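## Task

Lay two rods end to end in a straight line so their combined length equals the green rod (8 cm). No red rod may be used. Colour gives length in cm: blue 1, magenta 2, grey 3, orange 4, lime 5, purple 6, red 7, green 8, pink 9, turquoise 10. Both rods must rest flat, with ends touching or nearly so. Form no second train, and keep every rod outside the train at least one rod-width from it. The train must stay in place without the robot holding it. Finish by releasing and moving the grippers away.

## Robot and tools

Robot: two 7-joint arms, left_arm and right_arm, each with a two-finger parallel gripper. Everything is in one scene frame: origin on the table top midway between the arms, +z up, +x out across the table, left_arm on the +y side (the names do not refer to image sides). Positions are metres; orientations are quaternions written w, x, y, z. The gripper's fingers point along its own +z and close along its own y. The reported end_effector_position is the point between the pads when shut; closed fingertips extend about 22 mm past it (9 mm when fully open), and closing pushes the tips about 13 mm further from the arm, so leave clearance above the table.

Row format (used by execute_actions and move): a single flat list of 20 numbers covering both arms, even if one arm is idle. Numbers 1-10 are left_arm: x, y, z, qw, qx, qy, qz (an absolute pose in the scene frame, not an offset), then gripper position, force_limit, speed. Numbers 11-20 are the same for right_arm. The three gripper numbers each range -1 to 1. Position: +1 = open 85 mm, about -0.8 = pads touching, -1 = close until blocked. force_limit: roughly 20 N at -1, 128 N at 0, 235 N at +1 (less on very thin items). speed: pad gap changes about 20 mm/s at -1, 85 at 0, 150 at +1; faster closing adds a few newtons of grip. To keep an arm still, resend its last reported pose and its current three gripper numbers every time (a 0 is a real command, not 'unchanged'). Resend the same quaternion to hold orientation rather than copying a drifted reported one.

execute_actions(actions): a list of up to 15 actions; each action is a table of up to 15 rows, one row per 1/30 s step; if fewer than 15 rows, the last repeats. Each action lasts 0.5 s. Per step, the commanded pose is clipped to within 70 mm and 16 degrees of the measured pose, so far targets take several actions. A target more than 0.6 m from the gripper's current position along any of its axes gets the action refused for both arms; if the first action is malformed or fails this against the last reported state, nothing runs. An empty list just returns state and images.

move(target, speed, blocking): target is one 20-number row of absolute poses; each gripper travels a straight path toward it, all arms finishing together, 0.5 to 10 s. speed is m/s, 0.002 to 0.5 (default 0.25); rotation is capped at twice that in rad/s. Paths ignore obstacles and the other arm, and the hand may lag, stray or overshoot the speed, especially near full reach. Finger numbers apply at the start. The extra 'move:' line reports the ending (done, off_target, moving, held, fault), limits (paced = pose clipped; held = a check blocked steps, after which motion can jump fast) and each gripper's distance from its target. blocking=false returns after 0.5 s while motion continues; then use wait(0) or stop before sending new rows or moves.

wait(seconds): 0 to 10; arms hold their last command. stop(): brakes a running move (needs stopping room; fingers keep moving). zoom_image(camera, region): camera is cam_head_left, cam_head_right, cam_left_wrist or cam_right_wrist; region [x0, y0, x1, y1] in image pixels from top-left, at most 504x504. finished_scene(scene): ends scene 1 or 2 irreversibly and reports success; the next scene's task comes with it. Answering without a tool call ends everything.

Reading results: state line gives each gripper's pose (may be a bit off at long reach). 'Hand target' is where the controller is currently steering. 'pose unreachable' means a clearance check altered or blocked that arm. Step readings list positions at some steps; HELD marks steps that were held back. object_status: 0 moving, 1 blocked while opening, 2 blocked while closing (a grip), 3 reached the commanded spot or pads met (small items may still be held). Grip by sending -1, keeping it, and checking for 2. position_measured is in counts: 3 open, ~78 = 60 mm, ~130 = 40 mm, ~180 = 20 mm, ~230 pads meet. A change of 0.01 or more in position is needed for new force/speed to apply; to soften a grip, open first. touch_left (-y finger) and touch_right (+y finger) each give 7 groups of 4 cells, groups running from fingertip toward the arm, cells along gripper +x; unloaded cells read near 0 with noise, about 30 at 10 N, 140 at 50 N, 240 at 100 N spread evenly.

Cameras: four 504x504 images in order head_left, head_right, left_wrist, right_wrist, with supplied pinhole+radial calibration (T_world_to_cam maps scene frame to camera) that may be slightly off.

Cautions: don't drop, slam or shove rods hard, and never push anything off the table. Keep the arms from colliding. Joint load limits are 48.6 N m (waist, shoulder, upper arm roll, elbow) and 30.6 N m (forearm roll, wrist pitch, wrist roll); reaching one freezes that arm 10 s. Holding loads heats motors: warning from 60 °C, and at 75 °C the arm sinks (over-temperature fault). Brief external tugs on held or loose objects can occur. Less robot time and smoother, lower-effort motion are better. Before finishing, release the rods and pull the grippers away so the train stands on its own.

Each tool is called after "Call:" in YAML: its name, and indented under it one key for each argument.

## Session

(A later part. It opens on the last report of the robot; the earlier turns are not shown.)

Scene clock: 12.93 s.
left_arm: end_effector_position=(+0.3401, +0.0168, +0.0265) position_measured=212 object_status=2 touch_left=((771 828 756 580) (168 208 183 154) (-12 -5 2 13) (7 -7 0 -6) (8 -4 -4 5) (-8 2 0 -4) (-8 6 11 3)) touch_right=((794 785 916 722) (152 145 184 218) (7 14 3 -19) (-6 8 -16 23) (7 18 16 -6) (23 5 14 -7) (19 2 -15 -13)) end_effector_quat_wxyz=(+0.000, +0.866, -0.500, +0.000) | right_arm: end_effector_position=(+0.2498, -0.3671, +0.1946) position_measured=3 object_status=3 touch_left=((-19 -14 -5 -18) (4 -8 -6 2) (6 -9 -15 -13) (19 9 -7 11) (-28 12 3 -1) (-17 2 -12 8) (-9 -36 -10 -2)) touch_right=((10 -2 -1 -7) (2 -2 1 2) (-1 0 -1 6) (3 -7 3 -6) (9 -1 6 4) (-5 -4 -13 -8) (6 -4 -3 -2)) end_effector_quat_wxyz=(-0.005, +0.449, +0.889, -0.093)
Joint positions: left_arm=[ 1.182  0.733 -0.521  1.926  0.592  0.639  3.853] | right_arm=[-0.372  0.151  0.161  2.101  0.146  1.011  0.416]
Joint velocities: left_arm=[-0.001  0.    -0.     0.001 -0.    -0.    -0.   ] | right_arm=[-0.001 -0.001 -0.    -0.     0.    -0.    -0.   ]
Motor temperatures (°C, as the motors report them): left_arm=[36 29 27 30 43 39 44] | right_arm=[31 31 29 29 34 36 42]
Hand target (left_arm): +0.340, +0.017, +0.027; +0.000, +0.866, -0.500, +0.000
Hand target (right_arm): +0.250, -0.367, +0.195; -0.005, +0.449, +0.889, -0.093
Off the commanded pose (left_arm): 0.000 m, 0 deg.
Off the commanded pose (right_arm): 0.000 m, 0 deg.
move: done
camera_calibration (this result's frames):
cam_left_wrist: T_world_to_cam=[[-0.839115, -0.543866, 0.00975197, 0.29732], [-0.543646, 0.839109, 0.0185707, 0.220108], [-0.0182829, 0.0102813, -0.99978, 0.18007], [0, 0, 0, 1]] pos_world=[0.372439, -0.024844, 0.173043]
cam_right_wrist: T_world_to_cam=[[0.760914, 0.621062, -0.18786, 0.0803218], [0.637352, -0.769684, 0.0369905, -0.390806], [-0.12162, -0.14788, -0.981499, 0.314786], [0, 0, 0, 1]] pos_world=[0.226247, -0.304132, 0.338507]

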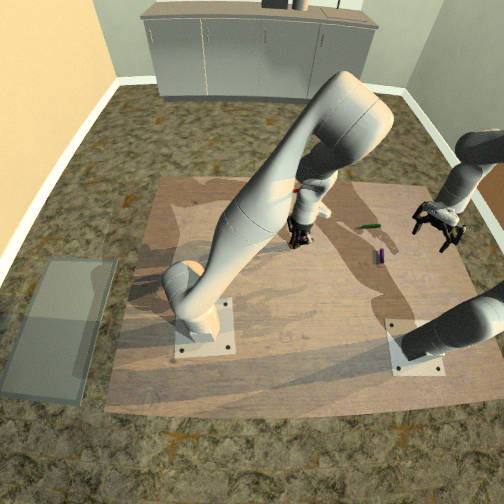

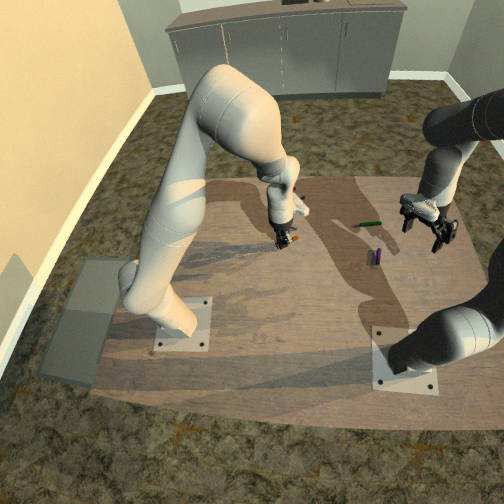

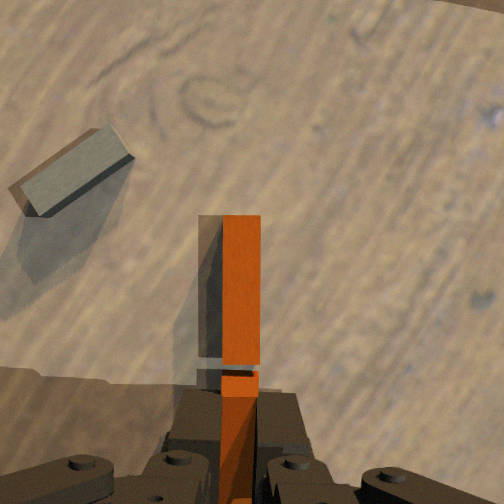

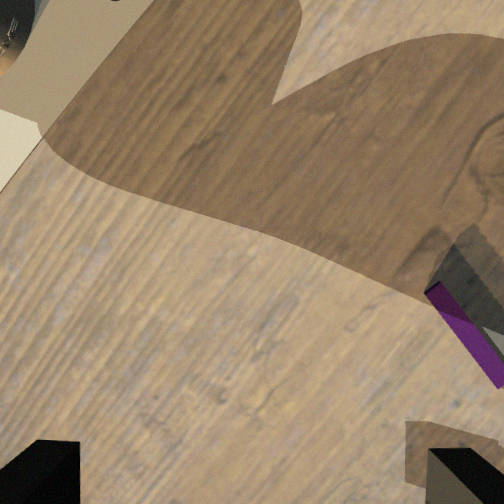

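Aligned with a tiny gap. Release and lift.

Call:
move:
  target: [0.3401,0.0168,0.0265,0,0.866,-0.5,0,0,0,0, 0.2498,-0.3671,0.1946,-0.005,0.449,0.888,-0.093,1,0,0]

Call:
move:
  target: [0.3401,0.0168,0.15,0,0.866,-0.5,0,0,0,0, 0.2498,-0.3671,0.1946,-0.005,0.449,0.888,-0.093,1,0,0]

Scene clock: 13.77 s.
left_arm: end_effector_position=(+0.3401, +0.0168, +0.0265) position_measured=129 object_status=0 touch_left=((10 -6 3 -7) (4 -11 8 3) (1 -4 -20 10) (5 1 -1 1) (0 -5 -3 -5) (-1 9 9 -8) (0 6 8 2)) touch_right=((-1 -6 8 4) (-10 -7 -1 2) (-13 -17 14 5) (-23 0 -20 8) (5 -5 -4 -17) (-22 37 26 21) (24 31 -28 28)) end_effector_quat_wxyz=(+0.000, +0.866, -0.500, +0.000) | right_arm: end_effector_position=(+0.2498, -0.3671, +0.1946) position_measured=3 object_status=3 touch_left=((-28 -29 9 36) (-3 6 -14 2) (-1 -8 -14 23) (-9 5 17 -16) (-8 -4 2 5) (-4 -12 -11 11) (26 9 2 -2)) touch_right=((14 5 -10 1) (6 9 -4 -3) (-2 -9 5 10) (-8 -7 -2 -2) (4 0 0 5) (-1 -3 -4 -6) (4 0 -4 8)) end_effector_quat_wxyz=(-0.005, +0.449, +0.889, -0.093)
Joint positions: left_arm=[ 1.182  0.733 -0.521  1.926  0.592  0.639  3.853] | right_arm=[-0.372  0.151  0.161  2.101  0.146  1.011  0.416]
Joint velocities: left_arm=[ 0.001  0.    -0.001 -0.    -0.     0.    -0.   ] | right_arm=[ 0.    -0.001  0.     0.001  0.    -0.001 -0.   ]
Motor temperatures (°C, as the motors report them): left_arm=[36 29 27 30 43 39 44] | right_arm=[31 31 29 29 34 36 42]
Hand target (left_arm): +0.340, +0.017, +0.027; -0.000, +0.866, -0.500, +0.000
Hand target (right_arm): +0.250, -0.367, +0.195; -0.005, +0.449, +0.889, -0.093
Off the commanded pose (left_arm): 0.000 m, 0 deg.
Off the commanded pose (right_arm): 0.000 m, 0 deg.
move: done
camera_calibration (this result's frames):
cam_left_wrist: T_world_to_cam=[[-0.839093, -0.543901, 0.00973162, 0.297321], [-0.54368, 0.839086, 0.0186196, 0.220132], [-0.0182929, 0.0103327, -0.999779, 0.180038], [0, 0, 0, 1]] pos_world=[0.372455, -0.0248564, 0.173006]
cam_right_wrist: T_world_to_cam=[[0.760914, 0.621062, -0.18786, 0.080322], [0.637352, -0.769684, 0.0369904, -0.390806], [-0.12162, -0.14788, -0.981499, 0.314786], [0, 0, 0, 1]] pos_world=[0.226247, -0.304132, 0.338507]

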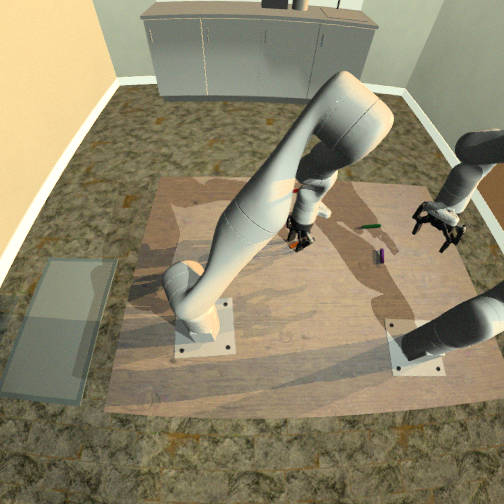

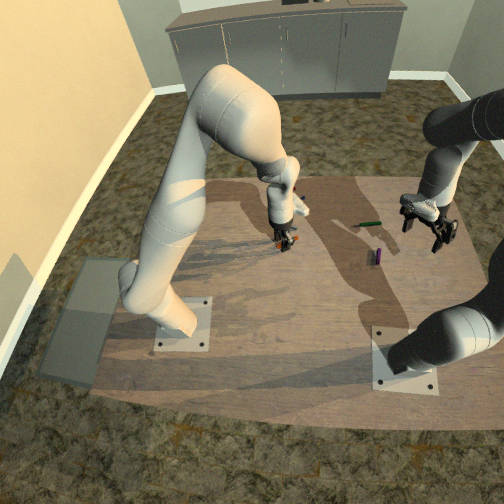

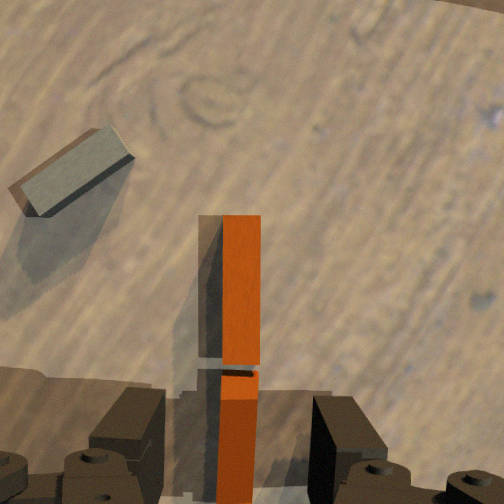

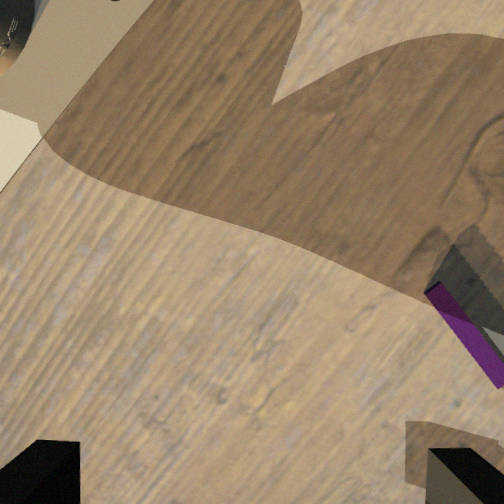

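Scene clock: 14.73 s.
left_arm: end_effector_position=(+0.3406, +0.0168, +0.1497) position_measured=129 object_status=3 touch_left=((8 2 -8 -5) (7 -6 10 9) (4 -4 7 13) (11 2 -15 -1) (16 4 -12 -2) (-2 10 3 -3) (-4 4 6 10)) touch_right=((-3 6 16 -6) (-7 -17 4 1) (6 18 4 5) (-8 4 12 -10) (-26 15 -33 -24) (-13 28 11 2) (27 5 15 -9)) end_effector_quat_wxyz=(-0.001, +0.866, -0.500, -0.000) | right_arm: end_effector_position=(+0.2498, -0.3671, +0.1946) position_measured=3 object_status=3 touch_left=((-10 0 17 11) (11 -1 8 -11) (37 -2 0 1) (22 11 -15 3) (11 8 7 4) (4 2 13 14) (10 -28 -2 -21)) touch_right=((11 -2 -1 11) (2 3 3 -5) (-3 -5 -12 10) (0 -5 4 -2) (0 -4 9 3) (3 -8 2 1) (0 2 -16 -6)) end_effector_quat_wxyz=(-0.005, +0.449, +0.889, -0.093)
Joint positions: left_arm=[ 1.291  0.517 -0.666  1.806  0.383  0.952  4.031] | right_arm=[-0.372  0.151  0.161  2.101  0.146  1.011  0.416]
Joint velocities: left_arm=[ 0.003 -0.003  0.001 -0.    -0.001 -0.001  0.001] | right_arm=[ 0.001 -0.001 -0.001 -0.    -0.     0.    -0.   ]
Motor temperatures (°C, as the motors report them): left_arm=[36 29 27 30 43 39 44] | right_arm=[31 31 29 29 34 36 42]
Hand target (left_arm): +0.341, +0.017, +0.150; -0.001, +0.866, -0.500, +0.000
Hand target (right_arm): +0.250, -0.367, +0.195; -0.005, +0.449, +0.889, -0.093
Off the commanded pose (left_arm): 0.001 m, 0 deg.
Off the commanded pose (right_arm): 0.000 m, 0 deg.
move: done
camera_calibration (this result's frames):
cam_left_wrist: T_world_to_cam=[[-0.838956, -0.544129, 0.00873549, 0.296657], [-0.543905, 0.838923, 0.0193711, 0.218031], [-0.0178688, 0.0115002, -0.999774, 0.303045], [0, 0, 0, 1]] pos_world=[0.372886, -0.0249771, 0.296162]
cam_right_wrist: T_world_to_cam=[[0.760914, 0.621062, -0.18786, 0.0803217], [0.637352, -0.769684, 0.0369906, -0.390806], [-0.121619, -0.14788, -0.981499, 0.314786], [0, 0, 0, 1]] pos_world=[0.226247, -0.304132, 0.338507]

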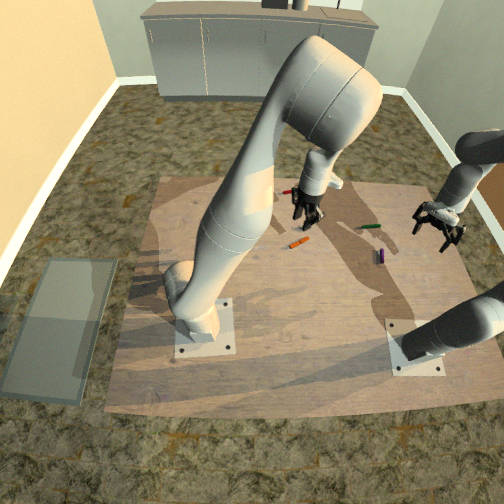

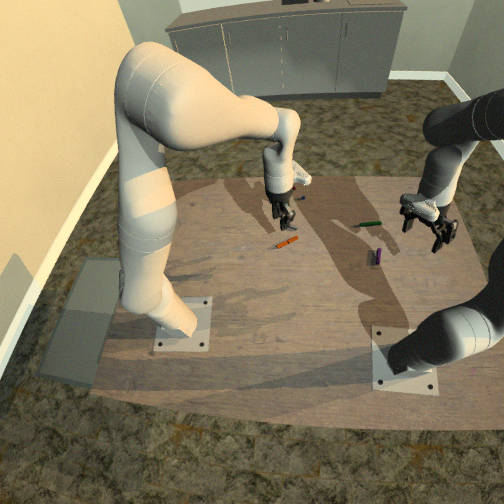

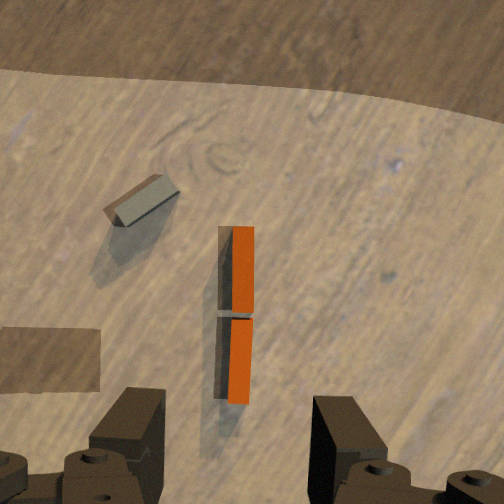

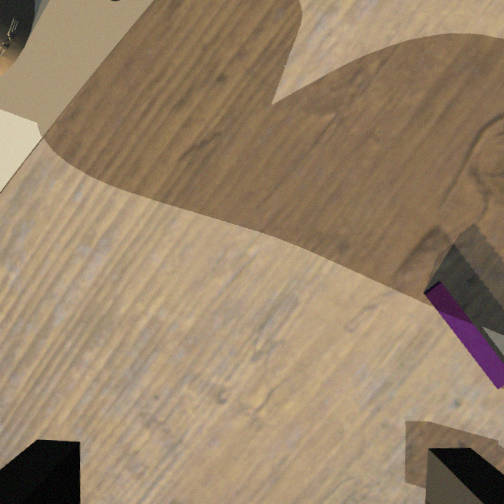

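Call:
finished_scene:
  scene: 1

The scene is finished: the task was done.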